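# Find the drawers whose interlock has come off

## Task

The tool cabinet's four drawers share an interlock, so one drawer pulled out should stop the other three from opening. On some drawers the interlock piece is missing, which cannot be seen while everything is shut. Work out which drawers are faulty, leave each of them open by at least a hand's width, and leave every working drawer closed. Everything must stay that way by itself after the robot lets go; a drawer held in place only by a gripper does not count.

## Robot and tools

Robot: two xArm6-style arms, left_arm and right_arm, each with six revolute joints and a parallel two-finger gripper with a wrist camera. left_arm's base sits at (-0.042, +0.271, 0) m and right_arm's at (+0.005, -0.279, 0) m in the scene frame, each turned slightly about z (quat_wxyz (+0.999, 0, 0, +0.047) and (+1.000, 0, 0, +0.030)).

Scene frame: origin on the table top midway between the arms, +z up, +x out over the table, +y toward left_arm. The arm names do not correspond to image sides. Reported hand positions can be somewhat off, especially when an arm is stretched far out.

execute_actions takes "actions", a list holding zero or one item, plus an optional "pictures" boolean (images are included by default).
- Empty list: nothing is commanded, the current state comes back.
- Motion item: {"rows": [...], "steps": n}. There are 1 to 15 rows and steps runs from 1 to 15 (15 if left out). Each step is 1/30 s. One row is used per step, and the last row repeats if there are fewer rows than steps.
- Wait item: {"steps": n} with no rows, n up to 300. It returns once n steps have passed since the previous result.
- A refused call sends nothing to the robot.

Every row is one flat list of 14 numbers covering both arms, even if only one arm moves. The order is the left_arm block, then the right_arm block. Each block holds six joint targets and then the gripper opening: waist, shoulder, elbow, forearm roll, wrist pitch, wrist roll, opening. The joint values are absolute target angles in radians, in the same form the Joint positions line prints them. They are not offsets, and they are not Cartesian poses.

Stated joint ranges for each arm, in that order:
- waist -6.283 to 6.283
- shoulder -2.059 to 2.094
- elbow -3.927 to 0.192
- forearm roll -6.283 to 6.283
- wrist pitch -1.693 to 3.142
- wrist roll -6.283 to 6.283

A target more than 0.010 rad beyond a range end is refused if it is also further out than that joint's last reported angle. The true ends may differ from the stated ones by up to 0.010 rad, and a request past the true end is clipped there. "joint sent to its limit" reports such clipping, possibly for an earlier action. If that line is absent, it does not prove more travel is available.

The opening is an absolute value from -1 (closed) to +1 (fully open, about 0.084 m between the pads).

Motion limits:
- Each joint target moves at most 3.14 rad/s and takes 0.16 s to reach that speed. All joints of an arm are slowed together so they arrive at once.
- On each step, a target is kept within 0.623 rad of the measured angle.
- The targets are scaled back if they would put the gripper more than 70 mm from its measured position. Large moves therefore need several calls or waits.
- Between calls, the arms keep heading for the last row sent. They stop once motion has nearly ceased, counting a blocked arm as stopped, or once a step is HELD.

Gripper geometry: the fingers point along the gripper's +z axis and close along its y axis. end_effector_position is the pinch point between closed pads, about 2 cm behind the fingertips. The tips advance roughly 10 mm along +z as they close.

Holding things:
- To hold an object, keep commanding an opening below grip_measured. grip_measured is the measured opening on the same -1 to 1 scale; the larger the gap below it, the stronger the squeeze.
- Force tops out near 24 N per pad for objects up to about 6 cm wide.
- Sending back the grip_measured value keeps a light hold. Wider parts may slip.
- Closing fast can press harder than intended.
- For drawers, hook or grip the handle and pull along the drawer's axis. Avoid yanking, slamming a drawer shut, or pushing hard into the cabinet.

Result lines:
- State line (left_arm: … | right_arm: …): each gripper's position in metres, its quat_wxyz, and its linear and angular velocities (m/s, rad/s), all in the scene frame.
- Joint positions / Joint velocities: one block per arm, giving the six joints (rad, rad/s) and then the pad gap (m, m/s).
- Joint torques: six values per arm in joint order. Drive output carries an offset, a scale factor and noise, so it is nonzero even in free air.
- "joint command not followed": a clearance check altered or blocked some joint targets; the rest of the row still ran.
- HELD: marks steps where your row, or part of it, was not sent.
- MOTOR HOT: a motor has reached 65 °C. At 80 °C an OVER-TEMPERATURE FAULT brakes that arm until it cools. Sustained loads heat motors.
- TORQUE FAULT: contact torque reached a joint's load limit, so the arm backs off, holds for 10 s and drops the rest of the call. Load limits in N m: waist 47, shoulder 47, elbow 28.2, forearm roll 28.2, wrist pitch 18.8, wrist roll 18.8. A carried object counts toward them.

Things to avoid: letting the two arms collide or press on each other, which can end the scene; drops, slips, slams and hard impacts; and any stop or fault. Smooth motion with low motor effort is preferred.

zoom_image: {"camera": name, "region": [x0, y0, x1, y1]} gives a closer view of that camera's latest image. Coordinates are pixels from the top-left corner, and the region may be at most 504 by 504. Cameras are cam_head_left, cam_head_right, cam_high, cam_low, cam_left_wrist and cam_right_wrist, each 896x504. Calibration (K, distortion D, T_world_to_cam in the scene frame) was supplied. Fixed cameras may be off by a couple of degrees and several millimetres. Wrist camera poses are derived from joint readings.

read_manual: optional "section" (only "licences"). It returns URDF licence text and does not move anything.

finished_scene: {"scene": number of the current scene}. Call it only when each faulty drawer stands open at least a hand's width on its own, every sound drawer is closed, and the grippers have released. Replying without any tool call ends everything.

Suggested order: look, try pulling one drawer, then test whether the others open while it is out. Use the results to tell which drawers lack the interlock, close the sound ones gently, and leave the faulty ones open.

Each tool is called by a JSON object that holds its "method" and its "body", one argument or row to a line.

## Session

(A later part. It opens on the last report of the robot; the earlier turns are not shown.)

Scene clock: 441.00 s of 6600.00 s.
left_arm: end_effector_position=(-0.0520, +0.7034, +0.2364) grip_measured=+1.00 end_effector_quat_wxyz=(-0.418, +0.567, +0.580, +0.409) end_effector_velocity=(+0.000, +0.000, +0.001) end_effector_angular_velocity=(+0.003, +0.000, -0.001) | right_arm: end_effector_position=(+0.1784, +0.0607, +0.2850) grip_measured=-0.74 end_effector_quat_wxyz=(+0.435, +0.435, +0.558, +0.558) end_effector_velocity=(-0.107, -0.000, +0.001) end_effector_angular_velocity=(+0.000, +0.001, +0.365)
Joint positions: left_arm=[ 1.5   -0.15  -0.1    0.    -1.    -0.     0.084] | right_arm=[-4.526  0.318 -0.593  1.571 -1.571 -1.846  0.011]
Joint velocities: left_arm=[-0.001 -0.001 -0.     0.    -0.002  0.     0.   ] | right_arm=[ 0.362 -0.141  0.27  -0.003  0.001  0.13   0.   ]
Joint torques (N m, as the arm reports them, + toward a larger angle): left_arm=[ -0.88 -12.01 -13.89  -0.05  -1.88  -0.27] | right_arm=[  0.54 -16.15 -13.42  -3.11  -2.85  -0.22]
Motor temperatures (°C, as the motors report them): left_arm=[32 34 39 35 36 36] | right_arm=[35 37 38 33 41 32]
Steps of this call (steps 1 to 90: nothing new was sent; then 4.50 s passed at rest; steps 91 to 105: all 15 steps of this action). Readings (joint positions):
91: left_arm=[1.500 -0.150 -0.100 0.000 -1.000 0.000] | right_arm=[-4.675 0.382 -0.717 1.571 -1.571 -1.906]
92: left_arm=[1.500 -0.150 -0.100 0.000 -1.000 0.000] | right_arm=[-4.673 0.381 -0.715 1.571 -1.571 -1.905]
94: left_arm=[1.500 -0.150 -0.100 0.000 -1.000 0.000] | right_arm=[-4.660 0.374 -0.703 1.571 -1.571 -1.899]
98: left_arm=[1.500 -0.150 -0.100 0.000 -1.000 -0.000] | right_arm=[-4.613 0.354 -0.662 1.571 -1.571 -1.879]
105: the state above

{"method": "execute_actions", "body": {
  "actions": [
    {"rows": [[1.5,-0.15,-0.1,0.0,-1.0,0.0,1,-4.4801,0.3010,-0.5597,1.571,-1.571,-1.8295,-1],[1.5,-0.15,-0.1,0.0,-1.0,0.0,1,-4.4653,0.2962,-0.5502,1.571,-1.571,-1.8248,-1],[1.5,-0.15,-0.1,0.0,-1.0,0.0,1,-4.4504,0.2913,-0.5407,1.571,-1.571,-1.8202,-1],[1.5,-0.15,-0.1,0.0,-1.0,0.0,1,-4.4356,0.2865,-0.5313,1.571,-1.571,-1.8156,-1],[1.5,-0.15,-0.1,0.0,-1.0,0.0,1,-4.4207,0.2816,-0.5218,1.571,-1.571,-1.8110,-1],[1.5,-0.15,-0.1,0.0,-1.0,0.0,1,-4.4059,0.2768,-0.5123,1.571,-1.571,-1.8063,-1],[1.5,-0.15,-0.1,0.0,-1.0,0.0,1,-4.391,0.2719,-0.5028,1.571,-1.571,-1.8017,-1],[1.5,-0.15,-0.1,0.0,-1.0,0.0,1,-4.3756,0.2678,-0.4949,1.571,-1.571,-1.7979,-1],[1.5,-0.15,-0.1,0.0,-1.0,0.0,1,-4.3601,0.2637,-0.4870,1.571,-1.571,-1.7940,-1],[1.5,-0.15,-0.1,0.0,-1.0,0.0,1,-4.3447,0.2596,-0.4790,1.571,-1.571,-1.7902,-1],[1.5,-0.15,-0.1,0.0,-1.0,0.0,1,-4.3293,0.2556,-0.4711,1.571,-1.571,-1.7864,-1],[1.5,-0.15,-0.1,0.0,-1.0,0.0,1,-4.3138,0.2515,-0.4632,1.571,-1.571,-1.7825,-1],[1.5,-0.15,-0.1,0.0,-1.0,0.0,1,-4.2984,0.2474,-0.4553,1.571,-1.571,-1.7787,-1],[1.5,-0.15,-0.1,0.0,-1.0,0.0,1,-4.2829,0.2433,-0.4473,1.571,-1.571,-1.7748,-1],[1.5,-0.15,-0.1,0.0,-1.0,0.0,1,-4.2675,0.2392,-0.4394,1.571,-1.571,-1.771,-1]], "steps": 15}
  ],
  "pictures": false
}}

{"method": "execute_actions", "body": {
  "actions": [
    {"rows": [[1.5,-0.15,-0.1,0.0,-1.0,0.0,1,-4.2675,0.2392,-0.4394,1.571,-1.571,-1.771,-1],[1.5,-0.15,-0.1,0.0,-1.0,0.0,1,-4.2675,0.2392,-0.4394,1.571,-1.571,-1.771,-1],[1.5,-0.15,-0.1,0.0,-1.0,0.0,1,-4.2675,0.2392,-0.4394,1.571,-1.571,-1.771,-1],[1.5,-0.15,-0.1,0.0,-1.0,0.0,1,-4.2675,0.2392,-0.4394,1.571,-1.571,-1.771,-1],[1.5,-0.15,-0.1,0.0,-1.0,0.0,1,-4.2675,0.2392,-0.4394,1.571,-1.571,-1.771,-0.5],[1.5,-0.15,-0.1,0.0,-1.0,0.0,1,-4.2675,0.2392,-0.4394,1.571,-1.571,-1.771,-0.2],[1.5,-0.15,-0.1,0.0,-1.0,0.0,1,-4.2675,0.2392,-0.4394,1.571,-1.571,-1.771,0.2]], "steps": 14}
  ],
  "pictures": false
}}

Scene clock: 449.90 s of 6600.00 s.
left_arm: end_effector_position=(-0.0520, +0.7034, +0.2364) grip_measured=+1.00 end_effector_quat_wxyz=(-0.418, +0.567, +0.580, +0.409) end_effector_velocity=(+0.000, +0.000, +0.001) end_effector_angular_velocity=(+0.002, -0.000, -0.000) | right_arm: end_effector_position=(+0.1199, +0.0602, +0.2850) grip_measured=-0.74 end_effector_quat_wxyz=(+0.376, +0.376, +0.599, +0.599) end_effector_velocity=(-0.130, +0.000, -0.000) end_effector_angular_velocity=(+0.001, +0.004, +0.463)
Joint positions: left_arm=[ 1.5   -0.15  -0.1   -0.    -1.    -0.     0.084] | right_arm=[-4.322  0.253 -0.466  1.572 -1.572 -1.785  0.011]
Joint velocities: left_arm=[ 0.    -0.    -0.001  0.    -0.001 -0.     0.   ] | right_arm=[ 0.46  -0.123  0.235 -0.002  0.004  0.115  0.   ]
Joint torques (N m, as the arm reports them, + toward a larger angle): left_arm=[ -0.94 -12.28 -13.93  -0.16  -1.98  -0.23] | right_arm=[  1.52 -15.05 -11.75  -2.72  -3.54  -0.27]
Motor temperatures (°C, as the motors report them): left_arm=[32 34 39 35 36 36] | right_arm=[35 37 38 33 42 32]
Steps of this call (steps 1 to 30: the robot went on to your last target; steps 31 to 90: nothing new was sent; then 5.40 s passed at rest; steps 91 to 105: all 15 steps of this action). Readings (joint positions):
91: left_arm=[1.500 -0.150 -0.100 0.000 -1.000 0.000] | right_arm=[-4.495 0.306 -0.569 1.571 -1.571 -1.834]
92: left_arm=[1.500 -0.150 -0.100 -0.000 -1.000 0.000] | right_arm=[-4.492 0.305 -0.567 1.571 -1.571 -1.833]
94: left_arm=[1.500 -0.150 -0.100 0.000 -1.000 0.000] | right_arm=[-4.478 0.300 -0.557 1.571 -1.571 -1.828]
98: left_arm=[1.500 -0.150 -0.100 -0.000 -1.000 0.000] | right_arm=[-4.426 0.283 -0.525 1.572 -1.571 -1.813]
105: the state above

Scene clock: 450.37 s of 6600.00 s.
left_arm: end_effector_position=(-0.0520, +0.7034, +0.2364) grip_measured=+1.00 end_effector_quat_wxyz=(-0.418, +0.567, +0.580, +0.409) end_effector_velocity=(+0.000, -0.000, +0.000) end_effector_angular_velocity=(+0.000, -0.000, -0.000) | right_arm: end_effector_position=(+0.1041, +0.0609, +0.2856) grip_measured=+0.17 end_effector_quat_wxyz=(+0.359, +0.359, +0.608, +0.610) end_effector_velocity=(+0.003, -0.005, -0.004) end_effector_angular_velocity=(-0.017, -0.001, -0.010)
Joint positions: left_arm=[ 1.5   -0.15  -0.1    0.    -1.     0.     0.084] | right_arm=[-4.267  0.239 -0.441  1.57  -1.572 -1.771  0.051]
Joint velocities: left_arm=[ 0.    -0.001  0.001  0.    -0.001 -0.     0.   ] | right_arm=[-0.001  0.003  0.012  0.01   0.005  0.     0.013]
Joint torques (N m, as the arm reports them, + toward a larger angle): left_arm=[ -0.82 -12.25 -14.02  -0.02  -1.95  -0.24] | right_arm=[ -1.79 -12.84  -6.89   0.09  -2.23  -0.31]
Motor temperatures (°C, as the motors report them): left_arm=[32 34 39 35 36 36] | right_arm=[35 37 38 33 42 32]
Steps of this call (steps 1 to 14: all 14 steps of this action). Readings (joint positions):
1: left_arm=[1.500 -0.150 -0.100 0.000 -1.000 -0.000] | right_arm=[-4.306 0.249 -0.459 1.572 -1.572 -1.781]
2: left_arm=[1.500 -0.150 -0.100 0.000 -1.000 0.000] | right_arm=[-4.293 0.246 -0.452 1.572 -1.572 -1.778]
4: left_arm=[1.500 -0.150 -0.100 -0.000 -1.000 0.000] | right_arm=[-4.276 0.242 -0.444 1.571 -1.572 -1.774]
8: left_arm=[1.500 -0.150 -0.100 0.000 -1.000 0.000] | right_arm=[-4.268 0.239 -0.444 1.568 -1.573 -1.771]
14: the state above

{"method": "execute_actions", "body": {
  "actions": [
    {"rows": [[1.5,-0.15,-0.1,0.0,-1.0,0.0,1,-4.2438,0.2350,-0.4313,1.571,-1.571,-1.7672,0.2],[1.5,-0.15,-0.1,0.0,-1.0,0.0,1,-4.2201,0.2307,-0.4233,1.571,-1.571,-1.7633,0.2],[1.5,-0.15,-0.1,0.0,-1.0,0.0,1,-4.1964,0.2265,-0.4152,1.571,-1.571,-1.7595,0.2],[1.5,-0.15,-0.1,0.0,-1.0,0.0,1,-4.1728,0.2223,-0.4071,1.571,-1.571,-1.7557,0.2],[1.5,-0.15,-0.1,0.0,-1.0,0.0,1,-4.1491,0.2180,-0.3990,1.571,-1.571,-1.7518,0.2],[1.5,-0.15,-0.1,0.0,-1.0,0.0,1,-4.1254,0.2138,-0.3910,1.571,-1.571,-1.7480,0.2],[1.5,-0.15,-0.1,0.0,-1.0,0.0,1,-4.1017,0.2095,-0.3829,1.571,-1.571,-1.7441,0.2],[1.5,-0.15,-0.1,0.0,-1.0,0.0,1,-4.078,0.2053,-0.3748,1.571,-1.571,-1.7403,0.2]], "steps": 15}
  ],
  "pictures": true
}}

Scene clock: 453.07 s of 6600.00 s.
left_arm: end_effector_position=(-0.0520, +0.7034, +0.2364) grip_measured=+1.00 end_effector_quat_wxyz=(-0.418, +0.567, +0.580, +0.409) end_effector_velocity=(-0.000, -0.000, -0.000) end_effector_angular_velocity=(-0.000, -0.000, +0.000) | right_arm: end_effector_position=(+0.0504, +0.0603, +0.2851) grip_measured=+0.19 end_effector_quat_wxyz=(+0.301, +0.301, +0.640, +0.640) end_effector_velocity=(-0.010, -0.001, -0.001) end_effector_angular_velocity=(-0.001, +0.003, +0.037)
Joint positions: left_arm=[ 1.5   -0.15  -0.1    0.    -1.    -0.     0.084] | right_arm=[-4.081  0.206 -0.376  1.571 -1.571 -1.741  0.052]
Joint velocities: left_arm=[ 0. -0.  0. -0.  0. -0.  0.] | right_arm=[ 0.037 -0.006  0.014  0.001  0.002  0.009 -0.   ]
Joint torques (N m, as the arm reports them, + toward a larger angle): left_arm=[ -1.09 -12.12 -13.7    0.    -1.78  -0.29] | right_arm=[ -2.9  -12.23  -6.81   0.2   -1.98  -0.13]
Motor temperatures (°C, as the motors report them): left_arm=[32 34 39 35 36 36] | right_arm=[35 37 37 33 42 32]
Steps of this call (steps 1 to 15: the robot went on to your last target; steps 16 to 66: nothing new was sent; steps 67 to 81: all 15 steps of this action). Readings (joint positions):
67: left_arm=[1.500 -0.150 -0.100 0.000 -1.000 0.000] | right_arm=[-4.267 0.239 -0.439 1.571 -1.571 -1.771]
68: left_arm=[1.500 -0.150 -0.100 -0.000 -1.000 -0.000] | right_arm=[-4.263 0.238 -0.438 1.571 -1.571 -1.770]
70: left_arm=[1.500 -0.150 -0.100 -0.000 -1.000 0.000] | right_arm=[-4.240 0.234 -0.430 1.571 -1.571 -1.766]
74: left_arm=[1.500 -0.150 -0.100 0.000 -1.000 0.000] | right_arm=[-4.162 0.220 -0.403 1.571 -1.571 -1.754]
81: the state above
camera_calibration (this result's frames):
cam_left_wrist: T_world_to_cam=[[0.999595, 0.0284048, -0.00167946, 0.0635534], [0.00771456, -0.32735, -0.944872, 0.515931], [-0.0273887, 0.944476, -0.327436, -0.456474], [0, 0, 0, 1]] pos_world=[-0.0800101, 0.598214, 0.338129]
cam_right_wrist: T_world_to_cam=[[-0.0157621, -0.00132102, 0.999875, -0.252488], [0.640447, -0.767949, 0.00908148, 0.0771666], [0.767841, 0.64051, 0.0129506, 0.051648], [0, 0, 0, 1]] pos_world=[-0.0930583, 0.0258454, 0.251086]

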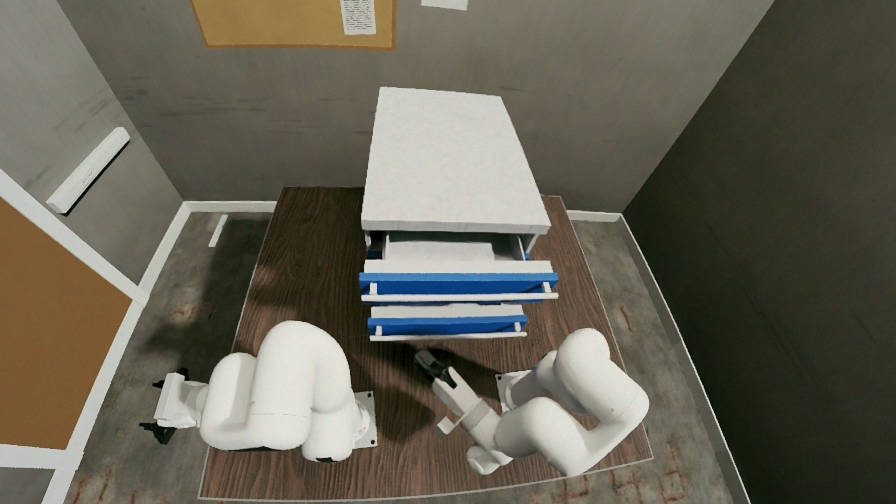

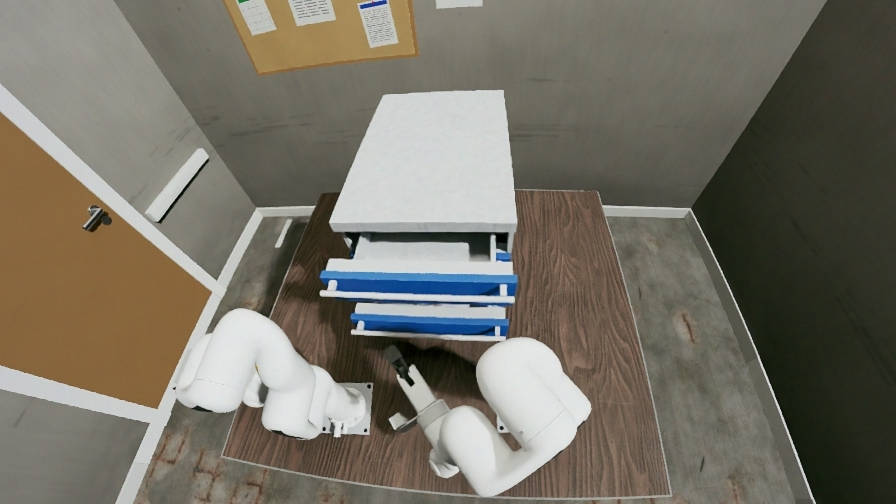

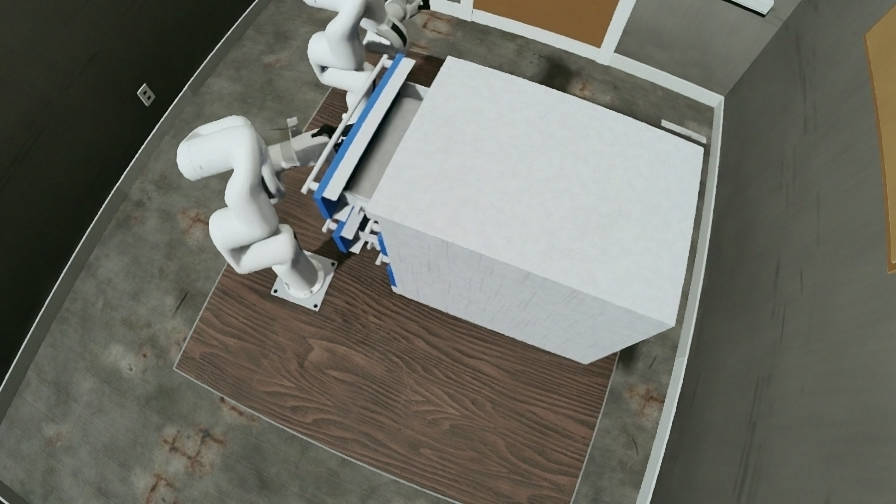

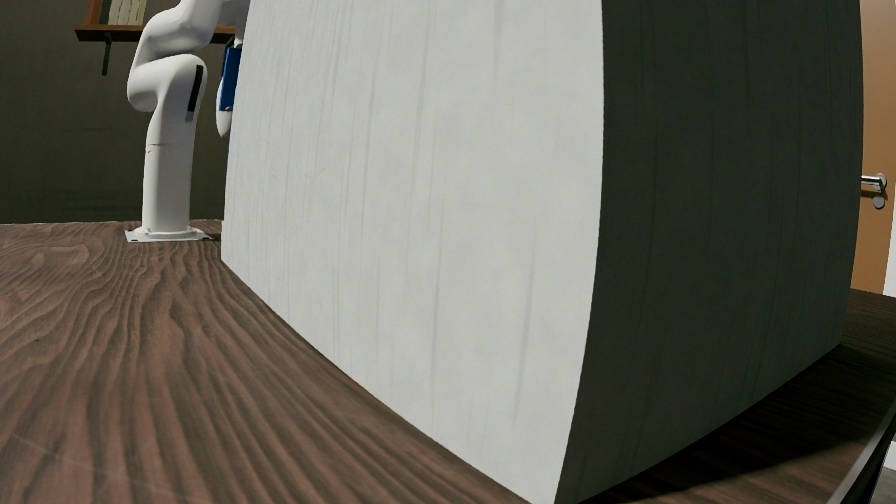

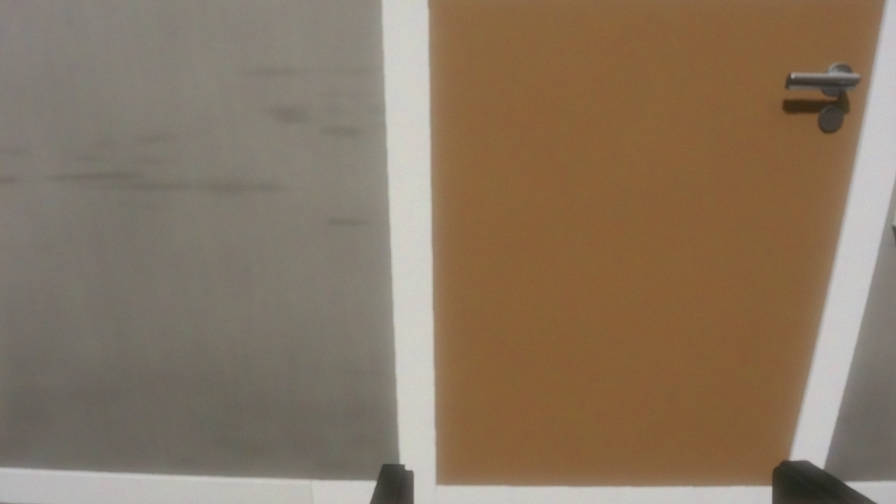

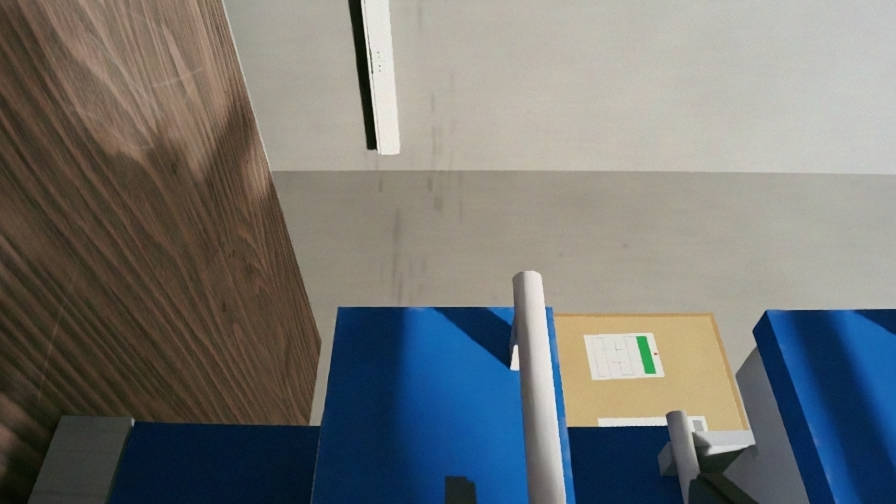

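{"method": "zoom_image", "body": {
  "camera": "cam_high",
  "region": [280, 160, 440, 310]
}}

Region (280, 160, 440, 310) of cam_high's 896x504 image, scaled by 3.150, with more detail than that image has; it fills the top 472 rows of this view, and the rest is white.

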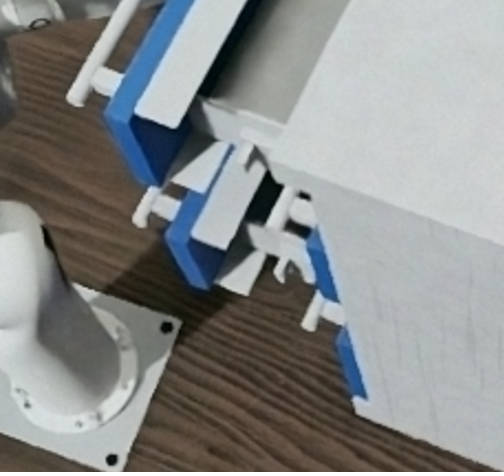

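Drawers 1 and 3 are open and drawers 2 and 4 are flush.

{"method": "finished_scene", "body": {
  "scene": 1
}}

The scene is finished: the task was done.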